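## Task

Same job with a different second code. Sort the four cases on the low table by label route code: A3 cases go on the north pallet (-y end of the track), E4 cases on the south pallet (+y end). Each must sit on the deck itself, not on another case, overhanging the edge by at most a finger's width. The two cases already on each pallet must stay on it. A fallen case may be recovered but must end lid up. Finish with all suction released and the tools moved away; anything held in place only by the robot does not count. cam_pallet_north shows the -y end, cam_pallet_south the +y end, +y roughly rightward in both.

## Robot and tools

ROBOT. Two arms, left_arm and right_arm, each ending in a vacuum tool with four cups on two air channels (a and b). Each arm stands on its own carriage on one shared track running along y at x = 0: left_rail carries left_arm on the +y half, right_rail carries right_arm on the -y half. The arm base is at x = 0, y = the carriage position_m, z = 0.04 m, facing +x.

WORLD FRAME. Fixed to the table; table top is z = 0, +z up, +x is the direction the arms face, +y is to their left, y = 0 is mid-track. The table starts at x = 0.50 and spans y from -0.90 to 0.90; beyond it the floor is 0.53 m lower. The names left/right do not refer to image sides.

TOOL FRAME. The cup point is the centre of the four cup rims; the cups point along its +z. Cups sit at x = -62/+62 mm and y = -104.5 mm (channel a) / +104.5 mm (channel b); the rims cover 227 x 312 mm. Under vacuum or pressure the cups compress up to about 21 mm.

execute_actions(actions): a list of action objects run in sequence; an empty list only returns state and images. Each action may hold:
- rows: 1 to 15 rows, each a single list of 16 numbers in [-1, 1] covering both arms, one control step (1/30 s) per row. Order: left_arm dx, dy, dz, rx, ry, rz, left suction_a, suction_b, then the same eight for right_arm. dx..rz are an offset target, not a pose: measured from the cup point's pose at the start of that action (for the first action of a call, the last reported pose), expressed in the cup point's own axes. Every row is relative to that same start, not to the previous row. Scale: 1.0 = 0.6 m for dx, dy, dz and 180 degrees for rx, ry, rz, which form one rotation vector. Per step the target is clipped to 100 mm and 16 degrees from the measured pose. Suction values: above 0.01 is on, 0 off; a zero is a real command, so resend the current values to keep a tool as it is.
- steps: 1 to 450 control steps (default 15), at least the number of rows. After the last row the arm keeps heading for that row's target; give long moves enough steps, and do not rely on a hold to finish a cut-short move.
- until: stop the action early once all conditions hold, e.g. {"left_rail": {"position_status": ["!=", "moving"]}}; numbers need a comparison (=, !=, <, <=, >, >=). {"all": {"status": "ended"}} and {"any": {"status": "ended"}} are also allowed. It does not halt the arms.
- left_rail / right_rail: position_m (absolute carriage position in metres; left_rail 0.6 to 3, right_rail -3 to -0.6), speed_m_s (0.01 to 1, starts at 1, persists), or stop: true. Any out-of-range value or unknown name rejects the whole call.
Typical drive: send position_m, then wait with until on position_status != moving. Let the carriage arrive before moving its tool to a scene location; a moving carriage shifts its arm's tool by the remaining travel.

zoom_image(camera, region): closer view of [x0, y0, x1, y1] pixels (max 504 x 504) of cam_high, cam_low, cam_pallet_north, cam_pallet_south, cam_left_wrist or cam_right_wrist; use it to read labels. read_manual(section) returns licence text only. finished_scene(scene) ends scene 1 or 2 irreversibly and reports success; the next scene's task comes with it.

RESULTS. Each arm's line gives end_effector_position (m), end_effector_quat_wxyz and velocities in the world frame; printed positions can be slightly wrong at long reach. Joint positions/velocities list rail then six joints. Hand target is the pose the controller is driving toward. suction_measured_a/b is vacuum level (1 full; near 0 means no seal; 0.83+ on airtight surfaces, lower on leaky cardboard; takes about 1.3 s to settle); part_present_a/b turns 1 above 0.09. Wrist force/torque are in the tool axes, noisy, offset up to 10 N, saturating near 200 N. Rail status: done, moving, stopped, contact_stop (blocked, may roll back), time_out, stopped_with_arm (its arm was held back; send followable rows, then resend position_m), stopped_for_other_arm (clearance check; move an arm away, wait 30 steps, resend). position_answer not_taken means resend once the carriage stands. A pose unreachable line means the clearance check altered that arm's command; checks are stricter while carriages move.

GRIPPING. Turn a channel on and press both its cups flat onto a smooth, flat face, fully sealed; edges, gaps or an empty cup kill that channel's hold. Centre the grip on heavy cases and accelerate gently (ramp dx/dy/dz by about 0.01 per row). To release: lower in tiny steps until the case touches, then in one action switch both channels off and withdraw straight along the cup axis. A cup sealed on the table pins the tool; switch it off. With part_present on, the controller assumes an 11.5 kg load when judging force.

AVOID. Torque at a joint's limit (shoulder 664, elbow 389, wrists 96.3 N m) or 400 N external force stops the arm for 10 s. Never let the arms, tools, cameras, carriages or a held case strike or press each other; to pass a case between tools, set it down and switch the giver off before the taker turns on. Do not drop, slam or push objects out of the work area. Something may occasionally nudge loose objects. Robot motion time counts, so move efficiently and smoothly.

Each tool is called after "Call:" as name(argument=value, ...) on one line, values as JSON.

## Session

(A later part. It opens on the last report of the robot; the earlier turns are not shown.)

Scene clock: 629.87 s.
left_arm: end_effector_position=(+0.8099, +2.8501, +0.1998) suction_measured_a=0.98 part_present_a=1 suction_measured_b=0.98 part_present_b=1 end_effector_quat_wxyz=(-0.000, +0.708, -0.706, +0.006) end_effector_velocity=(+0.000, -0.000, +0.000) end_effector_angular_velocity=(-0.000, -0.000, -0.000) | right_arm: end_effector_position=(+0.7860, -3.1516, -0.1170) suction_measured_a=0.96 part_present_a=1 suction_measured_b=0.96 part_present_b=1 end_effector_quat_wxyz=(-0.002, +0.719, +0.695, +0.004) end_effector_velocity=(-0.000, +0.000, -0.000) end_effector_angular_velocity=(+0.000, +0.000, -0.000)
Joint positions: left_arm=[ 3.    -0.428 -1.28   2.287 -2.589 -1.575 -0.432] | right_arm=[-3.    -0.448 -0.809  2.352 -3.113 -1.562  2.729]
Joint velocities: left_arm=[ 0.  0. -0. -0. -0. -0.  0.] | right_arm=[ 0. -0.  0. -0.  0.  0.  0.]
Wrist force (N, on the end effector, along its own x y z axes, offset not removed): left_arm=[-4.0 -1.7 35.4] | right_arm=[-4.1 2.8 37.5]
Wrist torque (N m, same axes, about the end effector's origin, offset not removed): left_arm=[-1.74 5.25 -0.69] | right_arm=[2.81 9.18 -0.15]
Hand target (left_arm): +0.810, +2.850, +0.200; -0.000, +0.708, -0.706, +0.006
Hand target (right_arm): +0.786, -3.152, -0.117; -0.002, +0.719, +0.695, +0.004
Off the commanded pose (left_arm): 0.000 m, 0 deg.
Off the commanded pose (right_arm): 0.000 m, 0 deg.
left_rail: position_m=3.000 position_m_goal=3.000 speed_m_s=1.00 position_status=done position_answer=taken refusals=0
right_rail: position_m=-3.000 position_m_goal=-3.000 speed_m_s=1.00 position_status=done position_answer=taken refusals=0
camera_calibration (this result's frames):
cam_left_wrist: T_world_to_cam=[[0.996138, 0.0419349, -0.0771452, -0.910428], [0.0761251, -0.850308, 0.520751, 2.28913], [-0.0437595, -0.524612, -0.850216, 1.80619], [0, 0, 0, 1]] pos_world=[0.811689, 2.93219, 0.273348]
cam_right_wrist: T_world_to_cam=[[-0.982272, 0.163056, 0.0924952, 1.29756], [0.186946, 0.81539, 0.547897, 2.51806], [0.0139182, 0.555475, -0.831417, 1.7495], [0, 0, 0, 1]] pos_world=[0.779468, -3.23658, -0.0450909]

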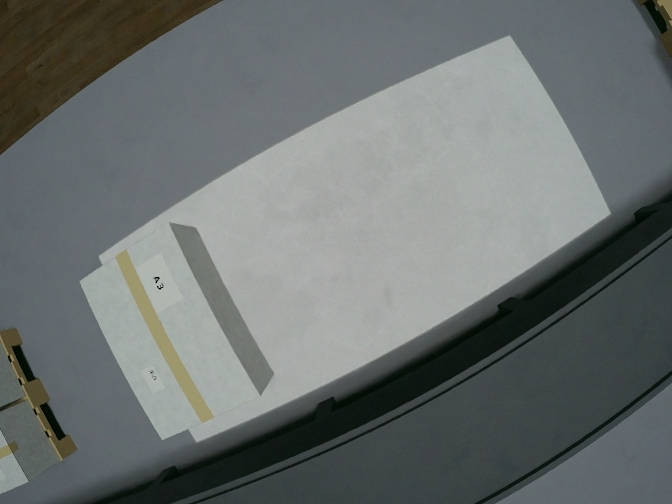

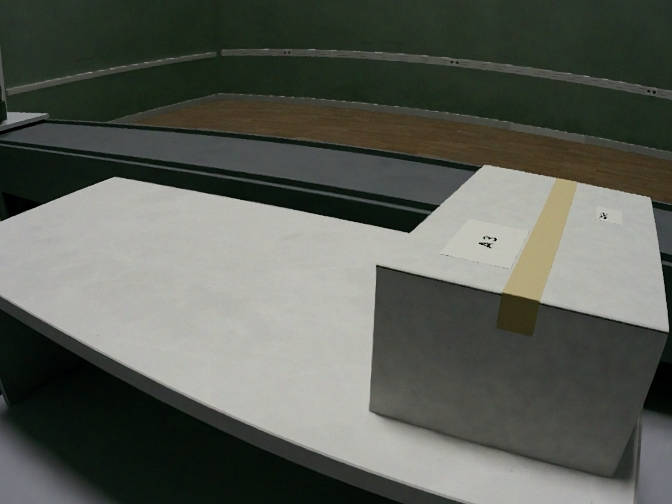

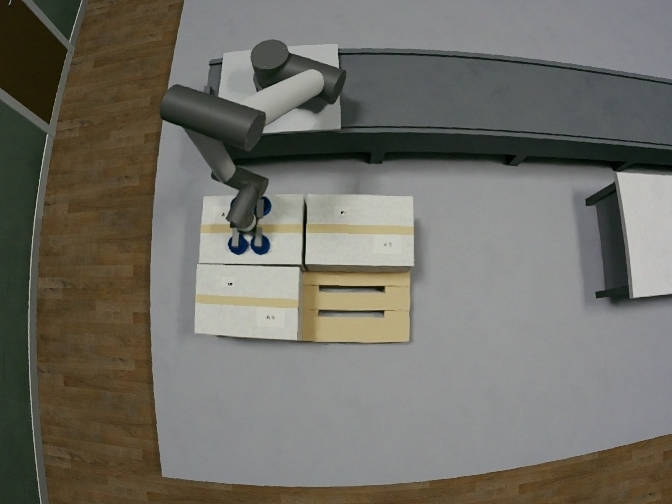

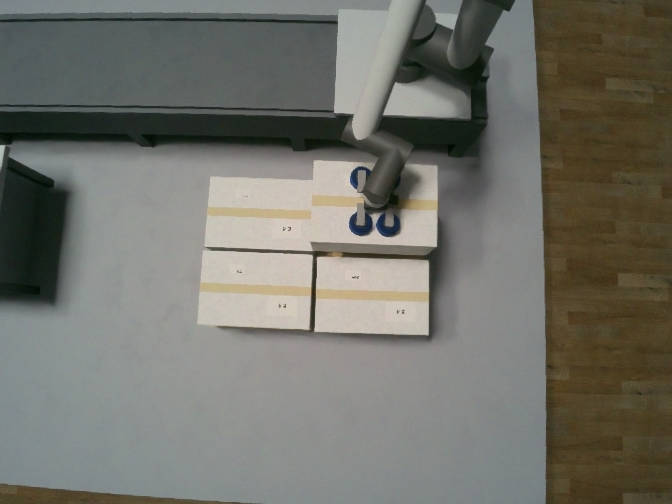

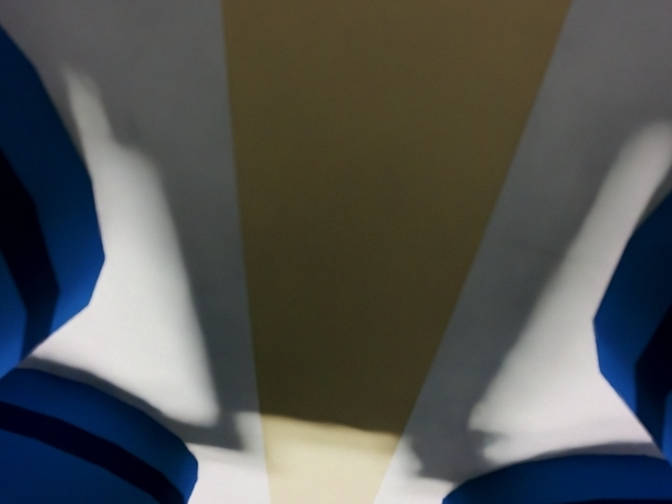

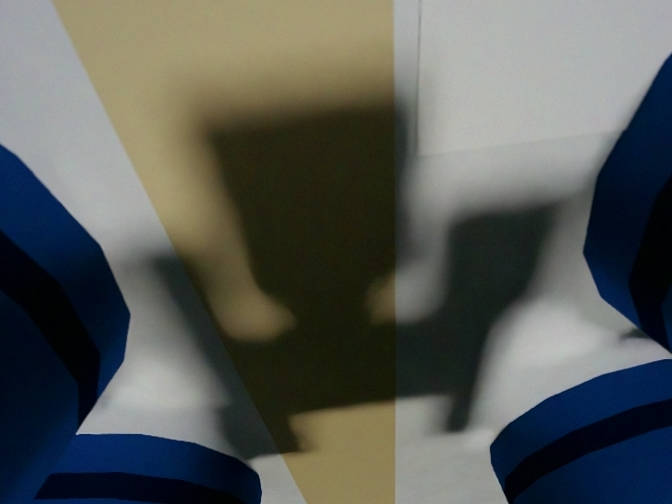

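Call:
execute_actions(actions=[{"rows": [
[-0.012,-0.001,0.003,0,0,0,1,1, 0,0,0.002,0,0,0,1,1],
[-0.026,-0.002,0.01,0,0,0,1,1, 0,0,0.004,0,0,0,1,1],
[-0.04,-0.003,0.02,0,0,0,1,1, 0,0,0.006,0,0,0,1,1],
[-0.048,-0.0035,0.035,0,0,0,1,1, 0,0,0.0075,0,0,0,1,1],
[-0.048,-0.0035,0.06,0,0,0,1,1, 0,0,0.0083,0,0,0,1,1],
[-0.048,-0.0035,0.095,0,0,0,1,1, 0,0,0.0083,0,0,0,1,1],
[-0.048,-0.0035,0.14,0,0,0,1,1, 0,0,0.0083,0,0,0,1,1],
[-0.048,-0.0035,0.19,0,0,0,1,1, 0,0,0.0083,0,0,0,1,1],
[-0.048,-0.0035,0.245,0,0,0,1,1, 0,0,0.0083,0,0,0,1,1],
[-0.048,-0.0035,0.30,0,0,0,1,1, 0,0,0.0083,0,0,0,1,1],
[-0.048,-0.0035,0.36,0,0,0,1,1, 0,0,0.0083,0,0,0,1,1],
[-0.048,-0.0035,0.42,0,0,0,1,1, 0,0,0.0083,0,0,0,1,1],
[-0.048,-0.0035,0.47,0,0,0,1,1, 0,0,0.0083,0,0,0,1,1],
[-0.048,-0.0035,0.51,0,0,0,1,1, 0,0,0.0083,0,0,0,1,1],
[-0.048,-0.0035,0.533,0,0,0,1,1, 0,0,0.0083,0,0,0,1,1]
], "steps": 30}])

Call:
zoom_image(camera="cam_pallet_south", region=[290, 160, 450, 345])

Scene clock: 668.80 s.
left_arm: end_effector_position=(+0.8143, +2.8765, -0.1203) suction_measured_a=0.98 part_present_a=1 suction_measured_b=0.98 part_present_b=1 end_effector_quat_wxyz=(-0.000, +0.708, -0.706, +0.006) end_effector_velocity=(-0.000, +0.000, -0.000) end_effector_angular_velocity=(-0.000, +0.000, -0.000) | right_arm: end_effector_position=(+0.7862, -3.1514, -0.1191) suction_measured_a=0.96 part_present_a=1 suction_measured_b=0.96 part_present_b=1 end_effector_quat_wxyz=(-0.000, +0.720, +0.694, +0.003) end_effector_velocity=(-0.000, +0.000, -0.000) end_effector_angular_velocity=(+0.000, +0.000, +0.000)
Joint positions: left_arm=[ 3.    -0.396 -0.799  2.321 -3.104 -1.575 -0.399] | right_arm=[-3.    -0.447 -0.805  2.352 -3.12  -1.564  2.73 ]
Joint velocities: left_arm=[ 0.  0.  0.  0.  0. -0.  0.] | right_arm=[ 0. -0.  0. -0.  0.  0. -0.]
Wrist force (N, on the end effector, along its own x y z axes, offset not removed): left_arm=[-2.9 -2.5 36.7] | right_arm=[20.8 0.6 -54.4]
Wrist torque (N m, same axes, about the end effector's origin, offset not removed): left_arm=[-1.85 5.13 -0.61] | right_arm=[15.54 -7.33 3.60]
Hand target (left_arm): +0.814, +2.877, -0.120; -0.000, +0.708, -0.706, +0.006
Hand target (right_arm): +0.786, -3.152, -0.119; -0.000, +0.720, +0.694, +0.003
Off the commanded pose (left_arm): 0.001 m, 0 deg.
Off the commanded pose (right_arm): 0.003 m, 0 deg.
FORCE FAULT: contact force on the right arm reached its limit, and that arm stopped for 10 seconds. The contact can be on any part of that arm, not only on its tool. That arm's remaining commands of this call were not run. That arm holds still and accepts commands again. Move the arm away from the contact; if what it grips holds it there, let go first. Pushing or pulling that hard again can fault the arm again.
left_rail: position_m=3.000 position_m_goal=3.000 speed_m_s=1.00 position_status=done position_answer=taken refusals=0
right_rail: position_m=-3.000 position_m_goal=-3.000 speed_m_s=1.00 position_status=done position_answer=taken refusals=0
camera_calibration (this result's frames):
cam_left_wrist: T_world_to_cam=[[0.996111, 0.0419576, -0.0774761, -0.94067], [0.0763085, -0.850412, 0.520554, 2.47814], [-0.0440455, -0.524441, -0.850307, 1.54775], [0, 0, 0, 1]] pos_world=[0.816079, 2.95861, -0.0468277]
cam_right_wrist: T_world_to_cam=[[-0.98231, 0.163804, 0.0907435, 1.30007], [0.186635, 0.816844, 0.545833, 2.52352], [0.0152866, 0.553113, -0.832966, 1.73892], [0, 0, 0, 1]] pos_world=[0.779516, -3.2361, -0.0469348]

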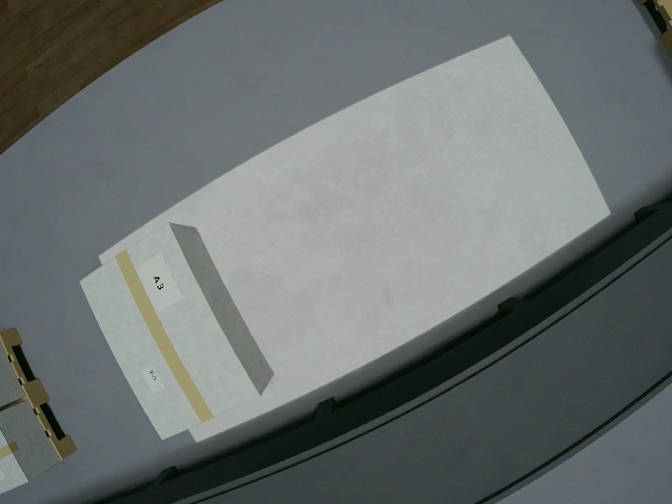

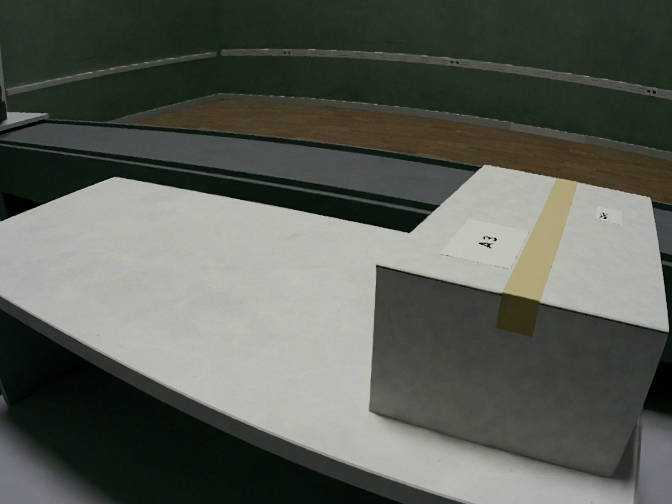

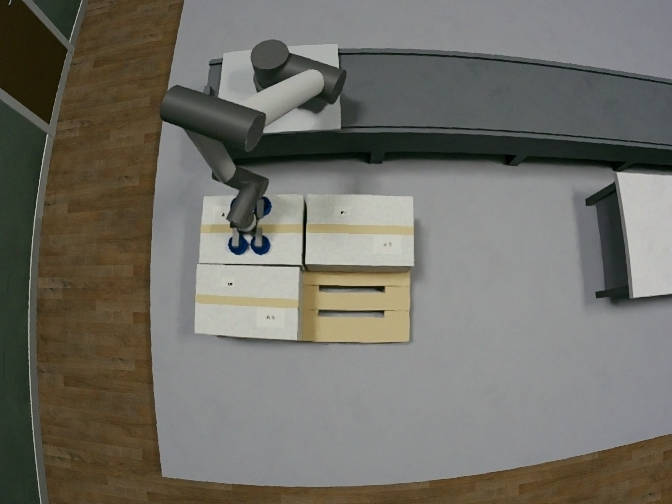

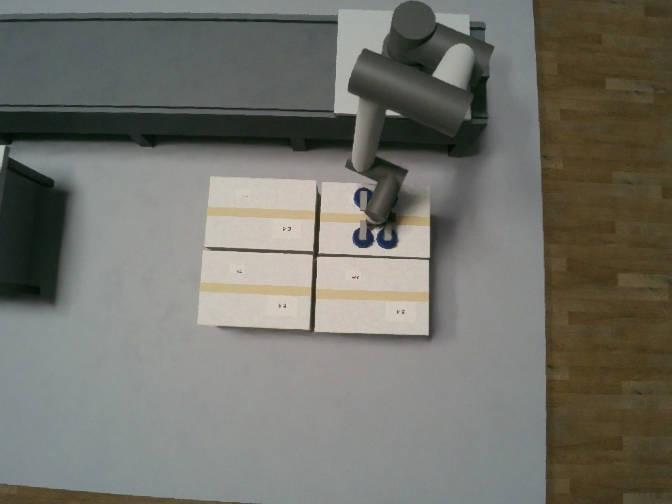

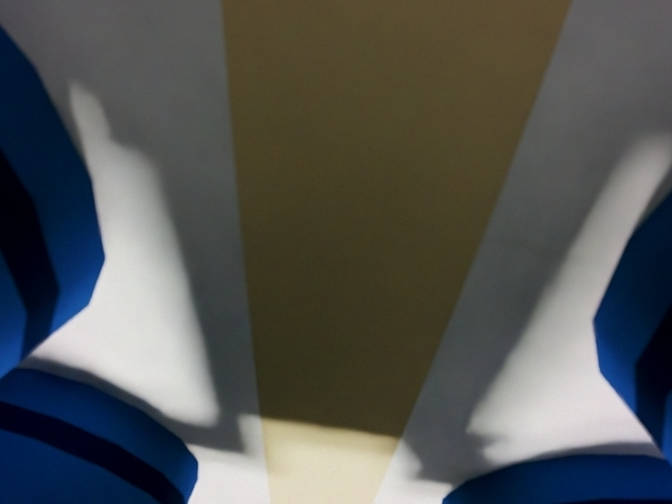

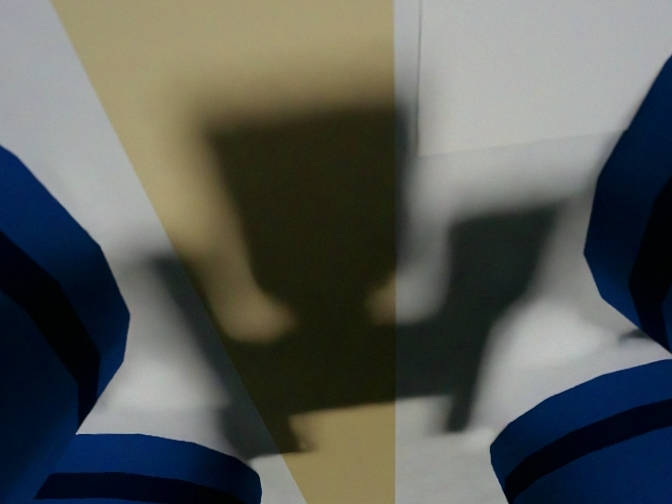

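Region (290, 160, 450, 345) of cam_pallet_south's 672x504 image, scaled by 2.724, with more detail than that image has; it fills the left 436 columns of this view, and the rest is white.

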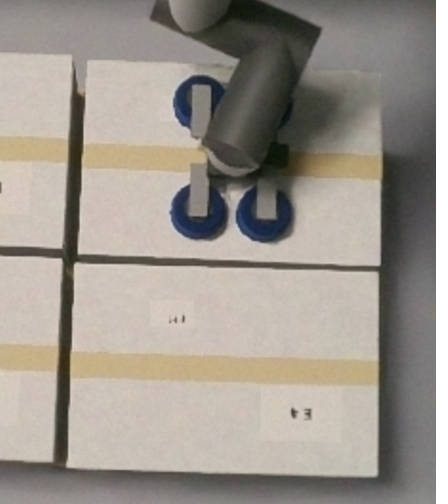

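Call:
execute_actions(actions=[{"rows": [
[0,0,0.002,0,0,0,1,1, 0,0,-0.003,0,0,0,0,0],
[0,0,0.004,0,0,0,1,1, 0,0,-0.006,0,0,0,0,0],
[0,0,0.004,0,0,0,1,1, 0,0,-0.009,0,0,0,0,0],
[0,0,0.004,0,0,0,1,1, 0,0,-0.012,0,0,0,0,0],
[0,0,0.004,0,0,0,1,1, 0,0,-0.016,0,0,0,0,0],
[0,0,0.004,0,0,0,1,1, 0,0,-0.02,0,0,0,0,0],
[0,0,0.004,0,0,0,1,1, 0,0,-0.025,0,0,0,0,0],
[0,0,0.004,0,0,0,1,1, 0,0,-0.031,0,0,0,0,0],
[0,0,0.004,0,0,0,1,1, 0,0,-0.04,0,0,0,0,0],
[0,0,0.004,0,0,0,1,1, 0,0,-0.055,0,0,0,0,0],
[0,0,0.004,0,0,0,1,1, 0,0,-0.075,0,0,0,0,0],
[0,0,0.004,0,0,0,1,1, 0,0,-0.10,0,0,0,0,0],
[0,0,0.004,0,0,0,1,1, 0.05,0,-0.15,0,0,-0.02,0,0],
[0,0,0.004,0,0,0,1,1, 0.2,0,-0.25,0,0,-0.08,0,0],
[0,0,0.004,0,0,0,1,1, 1.0,0,-0.6,0,0,-0.511,0,0]
], "steps": 58}])

Call:
zoom_image(camera="cam_pallet_north", region=[170, 170, 430, 360])

Scene clock: 704.17 s.
left_arm: end_effector_position=(+0.8143, +2.8765, -0.1228) suction_measured_a=0.98 part_present_a=1 suction_measured_b=0.98 part_present_b=1 end_effector_quat_wxyz=(-0.000, +0.708, -0.706, +0.006) end_effector_velocity=(-0.000, +0.000, -0.000) end_effector_angular_velocity=(+0.000, +0.000, -0.000) | right_arm: end_effector_position=(+0.8022, -2.5728, +0.2348) suction_measured_a=0.00 part_present_a=0 suction_measured_b=0.00 part_present_b=0 end_effector_quat_wxyz=(+0.005, +0.005, +1.000, +0.004) end_effector_velocity=(+0.020, +0.153, +0.075) end_effector_angular_velocity=(-0.011, +0.035, +0.081)
Joint positions: left_arm=[ 3.    -0.396 -0.795  2.321 -3.107 -1.575 -0.399] | right_arm=[-3.     0.265 -1.249  2.153 -2.486 -1.566  1.846]
Joint velocities: left_arm=[ 0. -0.  0.  0. -0.  0. -0.] | right_arm=[ 0.     0.161  0.    -0.179  0.215 -0.002  0.08 ]
Wrist force (N, on the end effector, along its own x y z axes, offset not removed): left_arm=[-2.2 3.2 33.6] | right_arm=[-5.4 4.1 5.9]
Wrist torque (N m, same axes, about the end effector's origin, offset not removed): left_arm=[-1.31 5.05 -0.73] | right_arm=[0.08 1.05 -0.29]
Hand target (left_arm): +0.814, +2.877, -0.123; -0.000, +0.708, -0.706, +0.006
Hand target (right_arm): +0.805, -2.553, +0.244; +0.002, +0.000, +1.000, +0.003
Off the commanded pose (left_arm): 0.000 m, 0 deg.
Off the commanded pose (right_arm): 0.021 m, 1 deg.
left_rail: position_m=3.000 position_m_goal=3.000 speed_m_s=1.00 position_status=done position_answer=taken refusals=0
right_rail: position_m=-3.000 position_m_goal=-3.000 speed_m_s=1.00 position_status=done position_answer=taken refusals=0
camera_calibration (this result's frames):
cam_left_wrist: T_world_to_cam=[[0.996111, 0.0419578, -0.0774751, -0.940877], [0.0763081, -0.850413, 0.520553, 2.47939], [-0.0440446, -0.52444, -0.850307, 1.54569], [0, 0, 0, 1]] pos_world=[0.8161, 2.9586, -0.0492312]
cam_right_wrist: T_world_to_cam=[[-0.140811, -0.986384, 0.0849617, -2.44398], [-0.829329, 0.164389, 0.534032, 0.993936], [-0.540727, 0.00473624, -0.841185, 0.750552], [0, 0, 0, 1]] pos_world=[0.886005, -2.57765, 0.308204]

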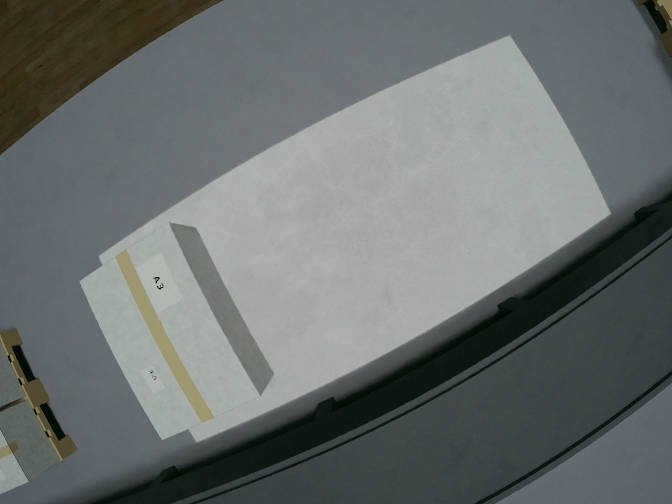

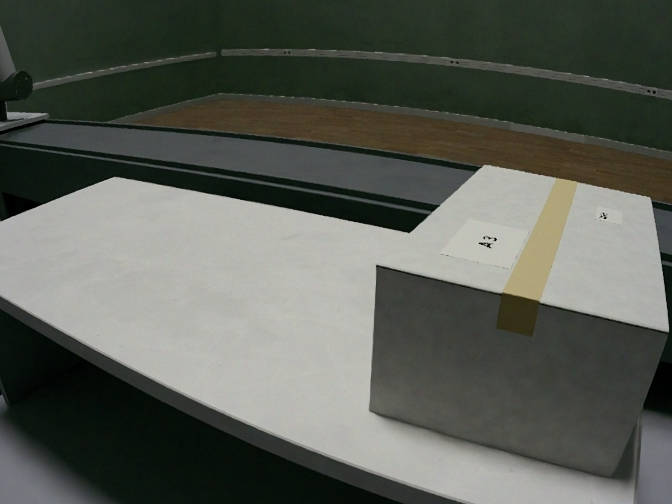

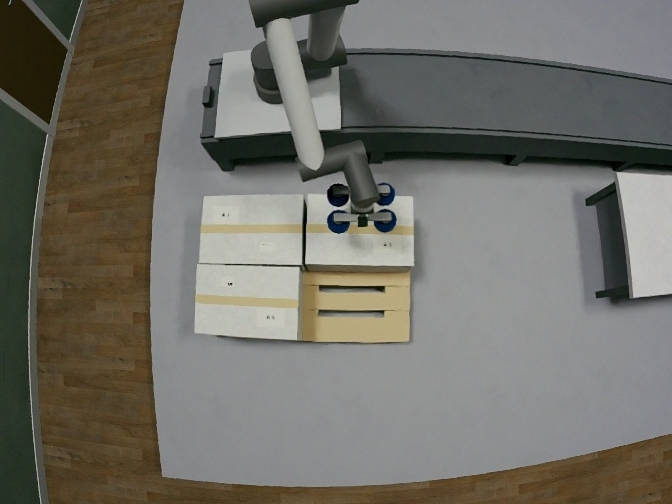

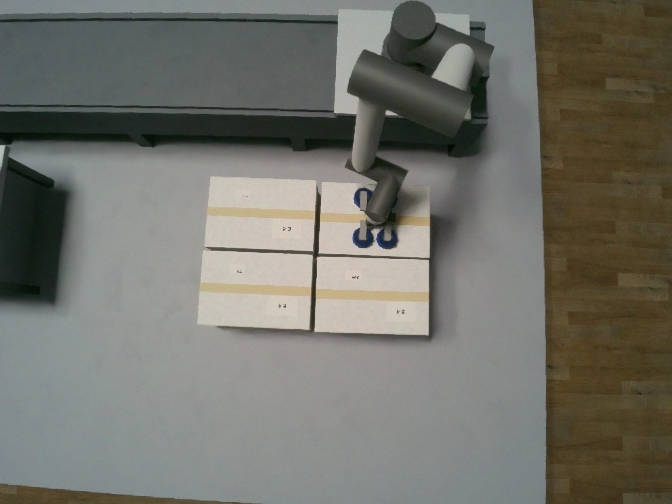

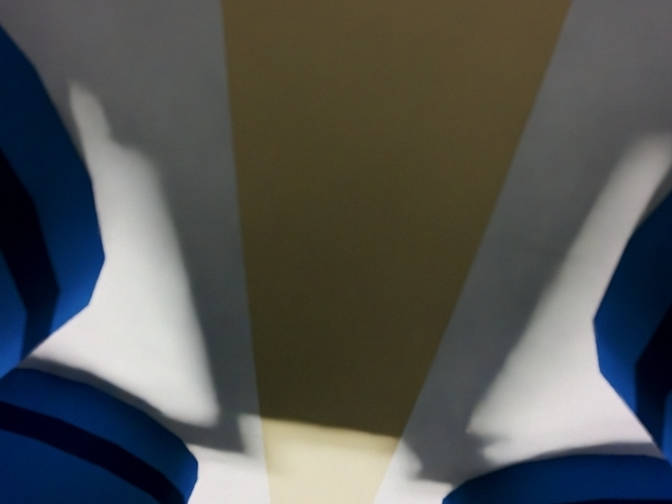

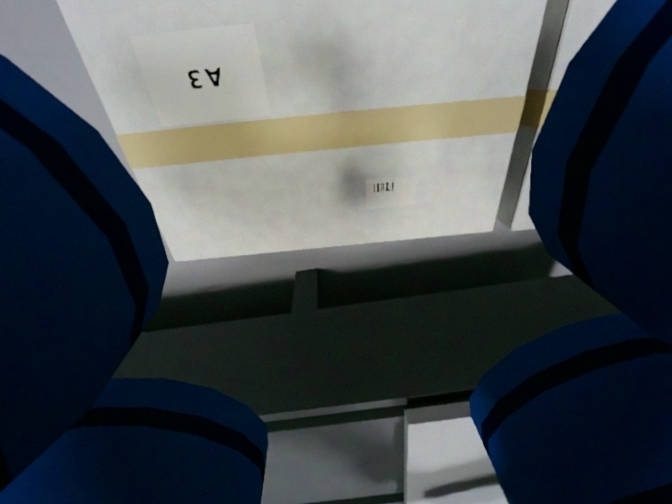

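Region (170, 170, 430, 360) of cam_pallet_north's 672x504 image, scaled by 1.938, with more detail than that image has; it fills the top 368 rows of this view, and the rest is white.

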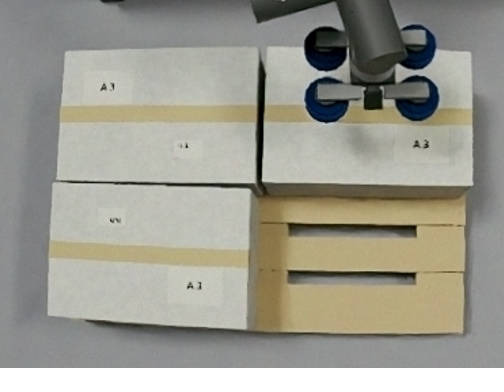

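Call:
execute_actions(actions=[{"right_rail": {"position_m": -0.6}, "rows": [
[0,0,0.002,0,0,0,1,1, -0.005,0.04,-0.016,0,0,0,0,0],
[0,0,0.004,0,0,0,1,1, -0.008,0.06,-0.02,0,0,0,0,0],
[0,0,0.004,0,0,0,1,1, -0.012,0.09,-0.026,0,0,0,0,0],
[0,0,0.004,0,0,0,1,1, -0.017,0.13,-0.033,0,0,0,0,0],
[0,0,0.004,0,0,0,1,1, -0.023,0.18,-0.041,0,0,0,0,0],
[0,0,0.004,0,0,0,1,1, -0.03,0.24,-0.05,0,0,0,0,0],
[0,0,0.004,0,0,0,1,1, -0.038,0.31,-0.06,0,0,0,0,0],
[0,0,0.004,0,0,0,1,1, -0.048,0.39,-0.072,0,0,0,0,0],
[0,0,0.004,0,0,0,1,1, -0.058,0.48,-0.085,0,0,0,0,0],
[0,0,0.004,0,0,0,1,1, -0.07,0.58,-0.1,0,0,0,0,0],
[0,0,0.004,0,0,0,1,1, -0.082,0.68,-0.115,0,0,0,0,0],
[0,0,0.004,0,0,0,1,1, -0.094,0.78,-0.13,0,0,0,0,0],
[0,0,0.004,0,0,0,1,1, -0.105,0.87,-0.143,0,0,0,0,0],
[0,0,0.004,0,0,0,1,1, -0.114,0.95,-0.153,0,0,0,0,0],
[0,0,0.004,0,0,0,1,1, -0.12,1.0,-0.16,0,0,0,0,0]
], "steps": 40}])

Scene clock: 711.97 s.
left_arm: end_effector_position=(+0.8143, +2.8765, -0.1252) suction_measured_a=0.98 part_present_a=1 suction_measured_b=0.98 part_present_b=1 end_effector_quat_wxyz=(-0.000, +0.708, -0.706, +0.006) end_effector_velocity=(+0.000, -0.000, -0.000) end_effector_angular_velocity=(-0.000, -0.000, -0.000) | right_arm: end_effector_position=(+0.8627, -0.9668, +0.3301) suction_measured_a=0.00 part_present_a=0 suction_measured_b=0.00 part_present_b=0 end_effector_quat_wxyz=(+0.006, +0.005, +1.000, +0.006) end_effector_velocity=(+0.087, +1.306, +0.047) end_effector_angular_velocity=(-0.001, -0.004, -0.004)
Joint positions: left_arm=[ 3.    -0.396 -0.791  2.32  -3.11  -1.575 -0.399] | right_arm=[-1.949  0.695 -0.957  1.482 -2.114 -1.57   2.275]
Joint velocities: left_arm=[ 0. -0.  0.  0. -0.  0.  0.] | right_arm=[ 1.001  0.14   0.264 -0.546  0.279 -0.006  0.143]
Wrist force (N, on the end effector, along its own x y z axes, offset not removed): left_arm=[-4.9 1.0 31.4] | right_arm=[-4.7 11.0 7.1]
Wrist torque (N m, same axes, about the end effector's origin, offset not removed): left_arm=[-1.55 5.45 -0.87] | right_arm=[0.97 1.08 -0.27]
Hand target (left_arm): +0.814, +2.877, -0.125; -0.000, +0.708, -0.706, +0.006
Hand target (right_arm): +0.875, -0.878, +0.336; +0.006, +0.005, +1.000, +0.005
Off the commanded pose (left_arm): 0.000 m, 0 deg.
Off the commanded pose (right_arm): 0.047 m, 0 deg.
left_rail: position_m=3.000 position_m_goal=3.000 speed_m_s=1.00 position_status=done position_answer=taken refusals=0
right_rail: position_m=-1.949 position_m_goal=-0.600 speed_m_s=1.00 position_status=moving position_answer=taken refusals=0
camera_calibration (this result's frames):
cam_left_wrist: T_world_to_cam=[[0.996112, 0.0419456, -0.0774746, -0.941047], [0.0762974, -0.850414, 0.520553, 2.48063], [-0.0440506, -0.52444, -0.850307, 1.54364], [0, 0, 0, 1]] pos_world=[0.816121, 2.95859, -0.0516345]
cam_right_wrist: T_world_to_cam=[[-0.139338, -0.987, 0.0801019, -0.859753], [-0.831374, 0.160544, 0.532018, 0.727849], [-0.537962, 0.00753556, -0.842936, 0.856721], [0, 0, 0, 1]] pos_world=[0.946202, -0.971884, 0.4038]

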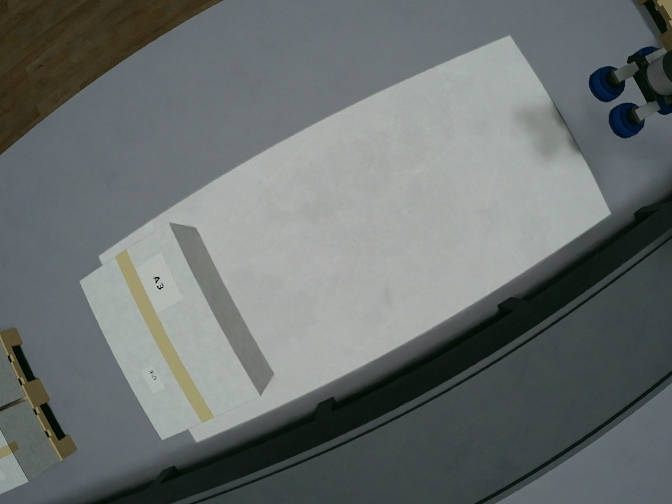

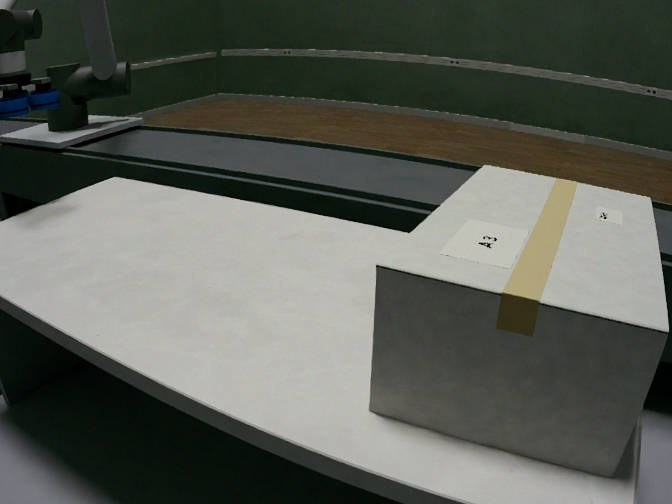

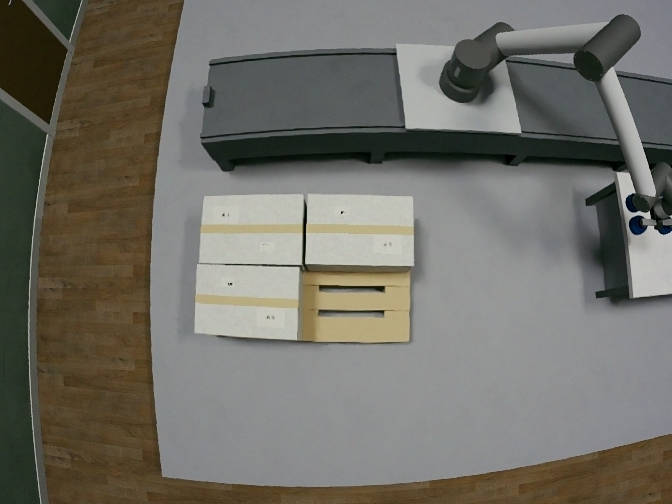

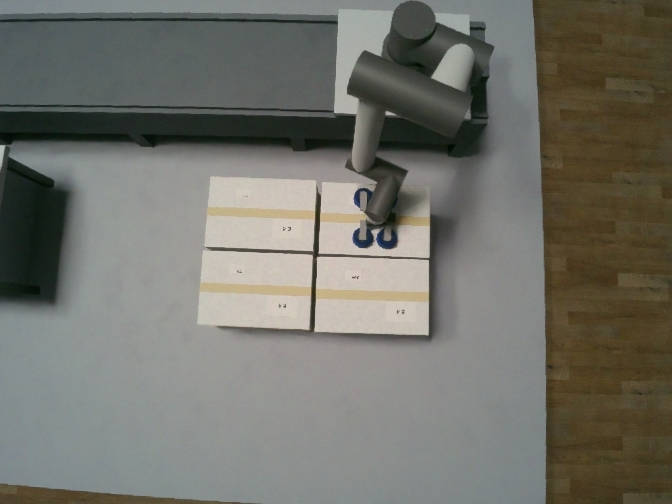

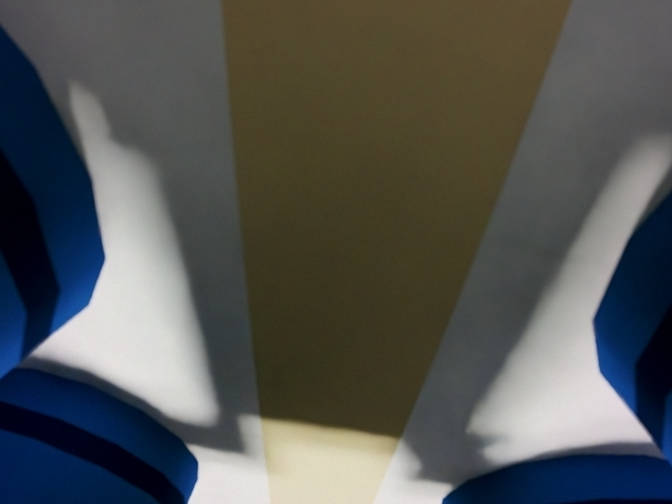

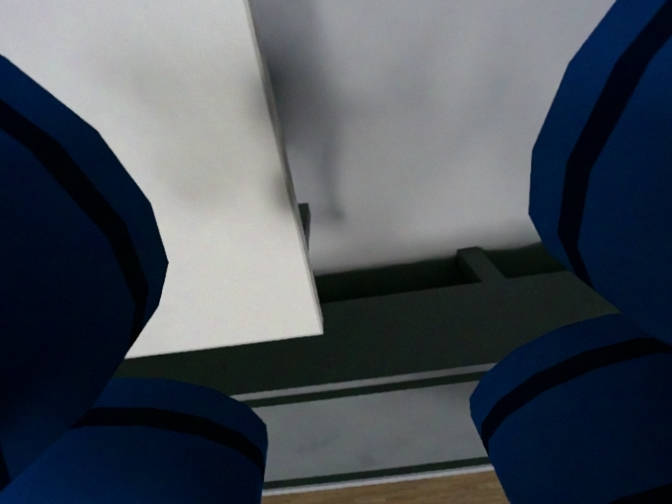

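Call:
execute_actions(actions=[])

Scene clock: 715.20 s.
left_arm: end_effector_position=(+0.8143, +2.8765, -0.1252) suction_measured_a=0.98 part_present_a=1 suction_measured_b=0.98 part_present_b=1 end_effector_quat_wxyz=(-0.000, +0.708, -0.706, +0.006) end_effector_velocity=(+0.000, -0.000, +0.000) end_effector_angular_velocity=(-0.000, -0.000, +0.000) | right_arm: end_effector_position=(+0.8748, +0.4226, +0.3358) suction_measured_a=0.00 part_present_a=0 suction_measured_b=0.00 part_present_b=0 end_effector_quat_wxyz=(+0.006, +0.005, +1.000, +0.005) end_effector_velocity=(-0.000, -0.000, -0.000) end_effector_angular_velocity=(-0.000, +0.000, -0.000)
Joint positions: left_arm=[ 3.    -0.396 -0.791  2.32  -3.11  -1.575 -0.399] | right_arm=[-0.6    0.713 -0.92   1.406 -2.073 -1.571  2.294]
Joint velocities: left_arm=[ 0. -0. -0.  0.  0.  0. -0.] | right_arm=[ 0. -0.  0.  0.  0.  0.  0.]
Wrist force (N, on the end effector, along its own x y z axes, offset not removed): left_arm=[-2.4 -5.0 34.7] | right_arm=[-2.7 -1.0 6.9]
Wrist torque (N m, same axes, about the end effector's origin, offset not removed): left_arm=[-2.21 4.90 -0.55] | right_arm=[-0.49 0.74 -0.20]
Hand target (left_arm): +0.814, +2.877, -0.125; -0.000, +0.708, -0.706, +0.006
Hand target (right_arm): +0.875, +0.422, +0.336; +0.006, +0.005, +1.000, +0.005
Off the commanded pose (left_arm): 0.000 m, 0 deg.
Off the commanded pose (right_arm): 0.006 m, 0 deg.
left_rail: position_m=3.000 position_m_goal=3.000 speed_m_s=1.00 position_status=done position_answer=taken refusals=0
right_rail: position_m=-0.600 position_m_goal=-0.600 speed_m_s=1.00 position_status=done position_answer=taken refusals=0
camera_calibration (this result's frames):
cam_left_wrist: T_world_to_cam=[[0.996111, 0.0419567, -0.0774749, -0.941079], [0.0763071, -0.850413, 0.520553, 2.48062], [-0.044045, -0.52444, -0.850307, 1.54364], [0, 0, 0, 1]] pos_world=[0.81612, 2.95859, -0.0516348]
cam_right_wrist: T_world_to_cam=[[-0.140377, -0.986699, 0.081977, 0.513], [-0.830717, 0.162424, 0.532474, 0.510415], [-0.538706, 0.00664724, -0.842468, 0.858422], [0, 0, 0, 1]] pos_world=[0.958461, 0.417567, 0.409357]

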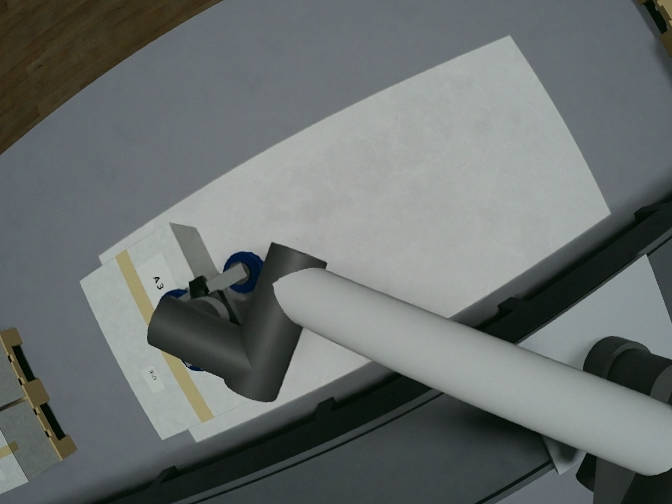

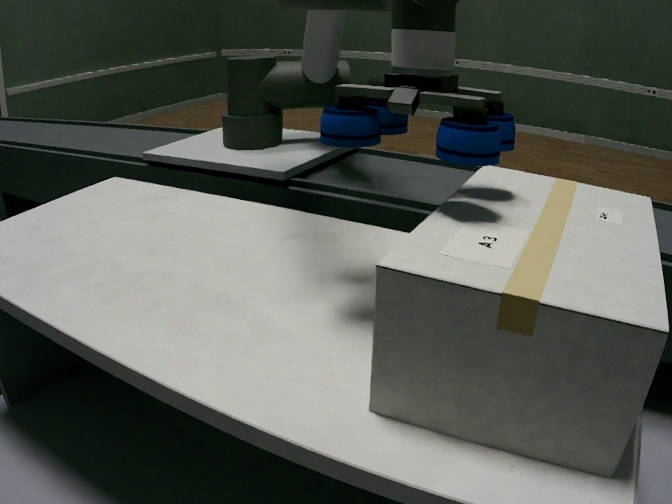

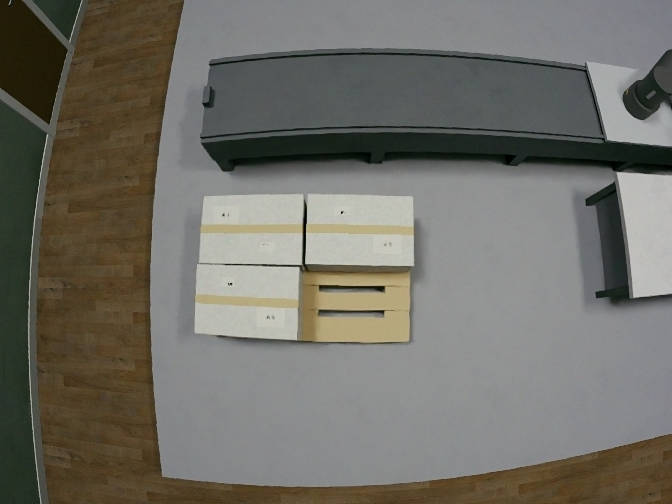

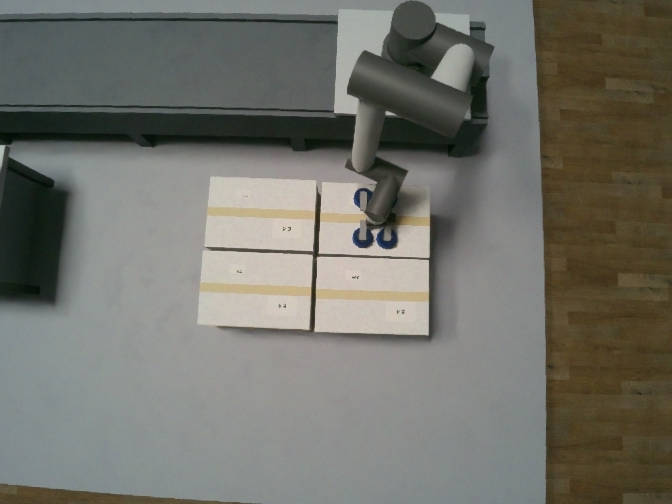

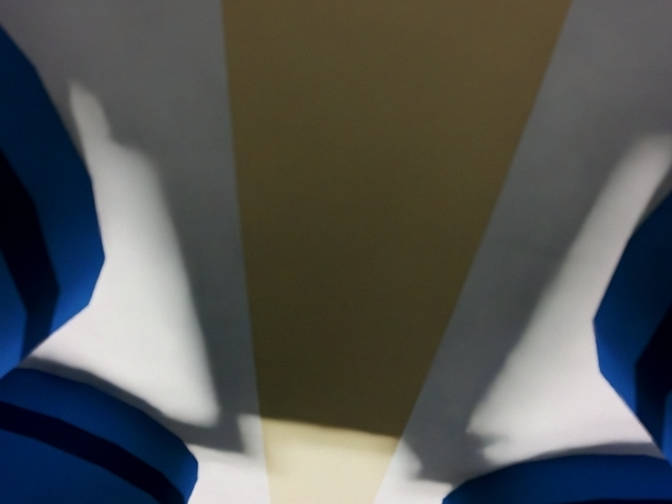

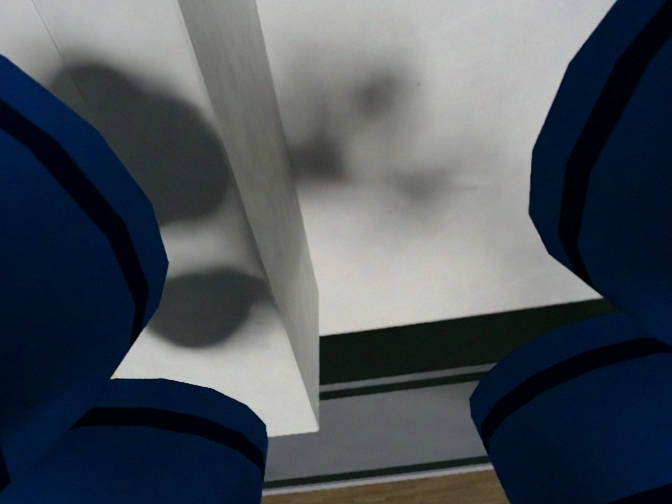

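Call:
execute_actions(actions=[{"rows": [
[0,0,0.002,0,0,0,1,1, -0.001,0.006,0.0,0,0,0,0,0],
[0,0,0.004,0,0,0,1,1, -0.002,0.018,0.001,0,0,0,0,0],
[0,0,0.004,0,0,0,1,1, -0.004,0.038,0.002,0,0,0,0,0],
[0,0,0.004,0,0,0,1,1, -0.007,0.065,0.004,0,0,0,0,0],
[0,0,0.004,0,0,0,1,1, -0.01,0.1,0.007,0,0,0,0,0],
[0,0,0.004,0,0,0,1,1, -0.014,0.14,0.011,0,0,0,0,0],
[0,0,0.004,0,0,0,1,1, -0.019,0.185,0.016,0,0,0,0,0],
[0,0,0.004,0,0,0,1,1, -0.024,0.23,0.022,0,0,0,0,0],
[0,0,0.004,0,0,0,1,1, -0.029,0.275,0.028,0,0,0,0,0],
[0,0,0.004,0,0,0,1,1, -0.033,0.315,0.033,0,0,0,0,0],
[0,0,0.004,0,0,0,1,1, -0.037,0.35,0.038,0,0,0,0,0],
[0,0,0.004,0,0,0,1,1, -0.04,0.378,0.041,0,0,0,0,0],
[0,0,0.004,0,0,0,1,1, -0.042,0.396,0.043,0,0,0,0,0],
[0,0,0.004,0,0,0,1,1, -0.042,0.404,0.043,0,0,0,0,0]
], "steps": 24}])

Scene clock: 732.97 s.
left_arm: end_effector_position=(+0.8143, +2.8765, -0.1275) suction_measured_a=0.98 part_present_a=1 suction_measured_b=0.98 part_present_b=1 end_effector_quat_wxyz=(-0.000, +0.708, -0.706, +0.006) end_effector_velocity=(-0.000, -0.000, -0.000) end_effector_angular_velocity=(-0.000, -0.000, -0.000) | right_arm: end_effector_position=(+0.8966, +0.6499, +0.3131) suction_measured_a=0.00 part_present_a=0 suction_measured_b=0.00 part_present_b=0 end_effector_quat_wxyz=(+0.007, +0.005, +1.000, +0.007) end_effector_velocity=(+0.039, +0.106, -0.004) end_effector_angular_velocity=(-0.019, +0.011, -0.004)
Joint positions: left_arm=[ 3.    -0.396 -0.788  2.319 -3.113 -1.575 -0.399] | right_arm=[-0.6    0.818 -0.687  1.001 -1.905 -1.572  2.398]
Joint velocities: left_arm=[ 0. -0.  0. -0. -0.  0. -0.] | right_arm=[ 0.     0.03   0.153 -0.298  0.167 -0.006  0.034]
Wrist force (N, on the end effector, along its own x y z axes, offset not removed): left_arm=[-1.0 -0.3 32.8] | right_arm=[-4.0 5.9 6.7]
Wrist torque (N m, same axes, about the end effector's origin, offset not removed): left_arm=[-1.68 4.86 -0.67] | right_arm=[0.46 0.93 -0.24]
Hand target (left_arm): +0.814, +2.876, -0.128; -0.000, +0.708, -0.706, +0.006
Hand target (right_arm): +0.902, +0.664, +0.313; +0.006, +0.005, +1.000, +0.006
Off the commanded pose (left_arm): 0.000 m, 0 deg.
Off the commanded pose (right_arm): 0.016 m, 0 deg.
left_rail: position_m=3.000 position_m_goal=3.000 speed_m_s=1.00 position_status=done position_answer=taken refusals=0
right_rail: position_m=-0.600 position_m_goal=-0.600 speed_m_s=1.00 position_status=done position_answer=taken refusals=0
camera_calibration (this result's frames):
cam_left_wrist: T_world_to_cam=[[0.996111, 0.0419576, -0.0774736, -0.941286], [0.0763072, -0.850412, 0.520554, 2.48185], [-0.0440434, -0.524441, -0.850307, 1.5416], [0, 0, 0, 1]] pos_world=[0.81614, 2.95857, -0.0540288]
cam_right_wrist: T_world_to_cam=[[-0.139992, -0.987118, 0.0774592, 0.743552], [-0.832282, 0.159689, 0.530854, 0.507318], [-0.536385, 0.00984714, -0.843916, 0.845793], [0, 0, 0, 1]] pos_world=[0.979993, 0.644632, 0.386872]

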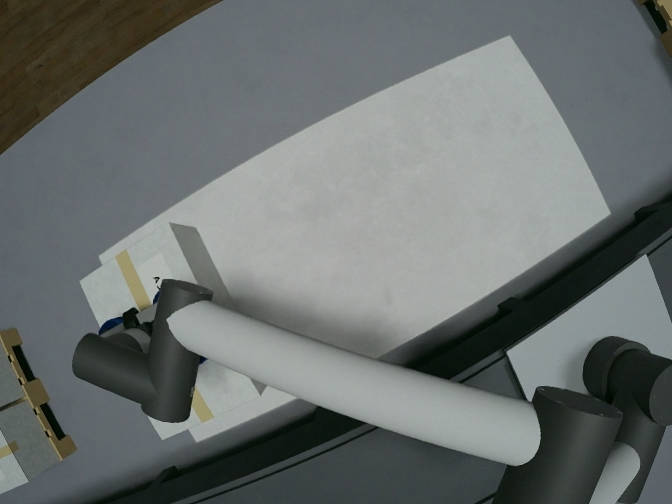

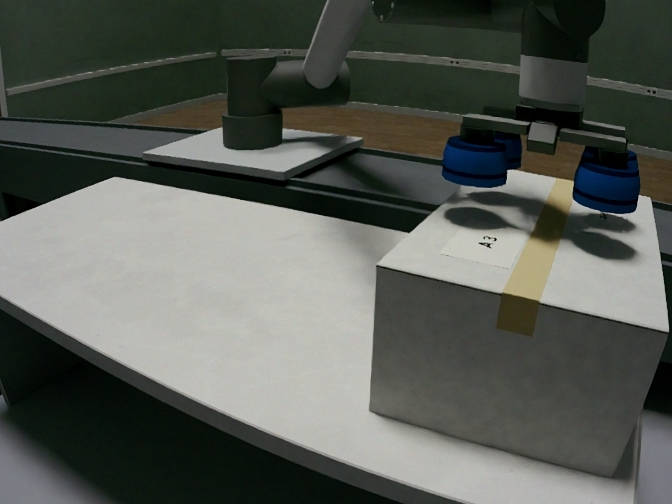

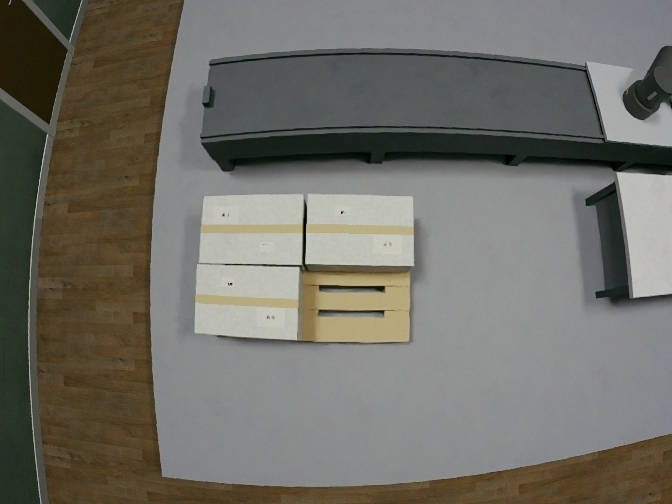

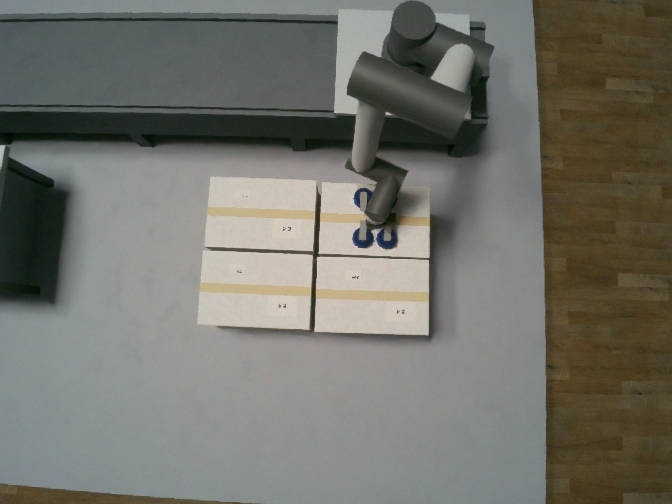

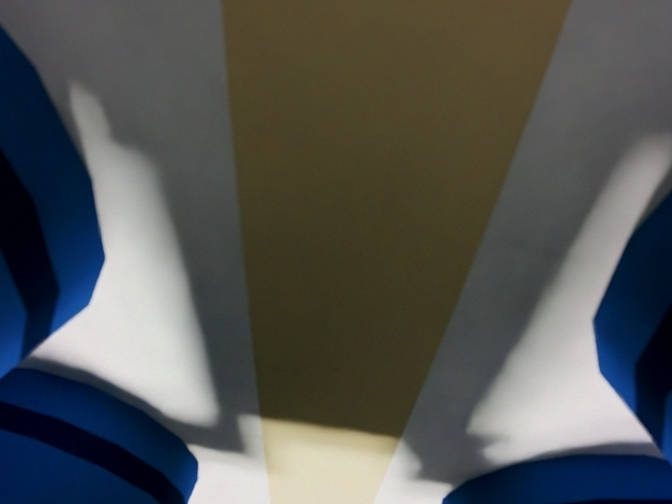

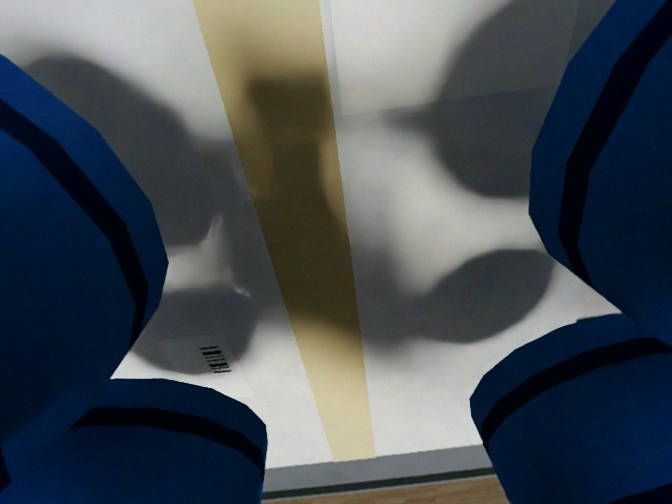

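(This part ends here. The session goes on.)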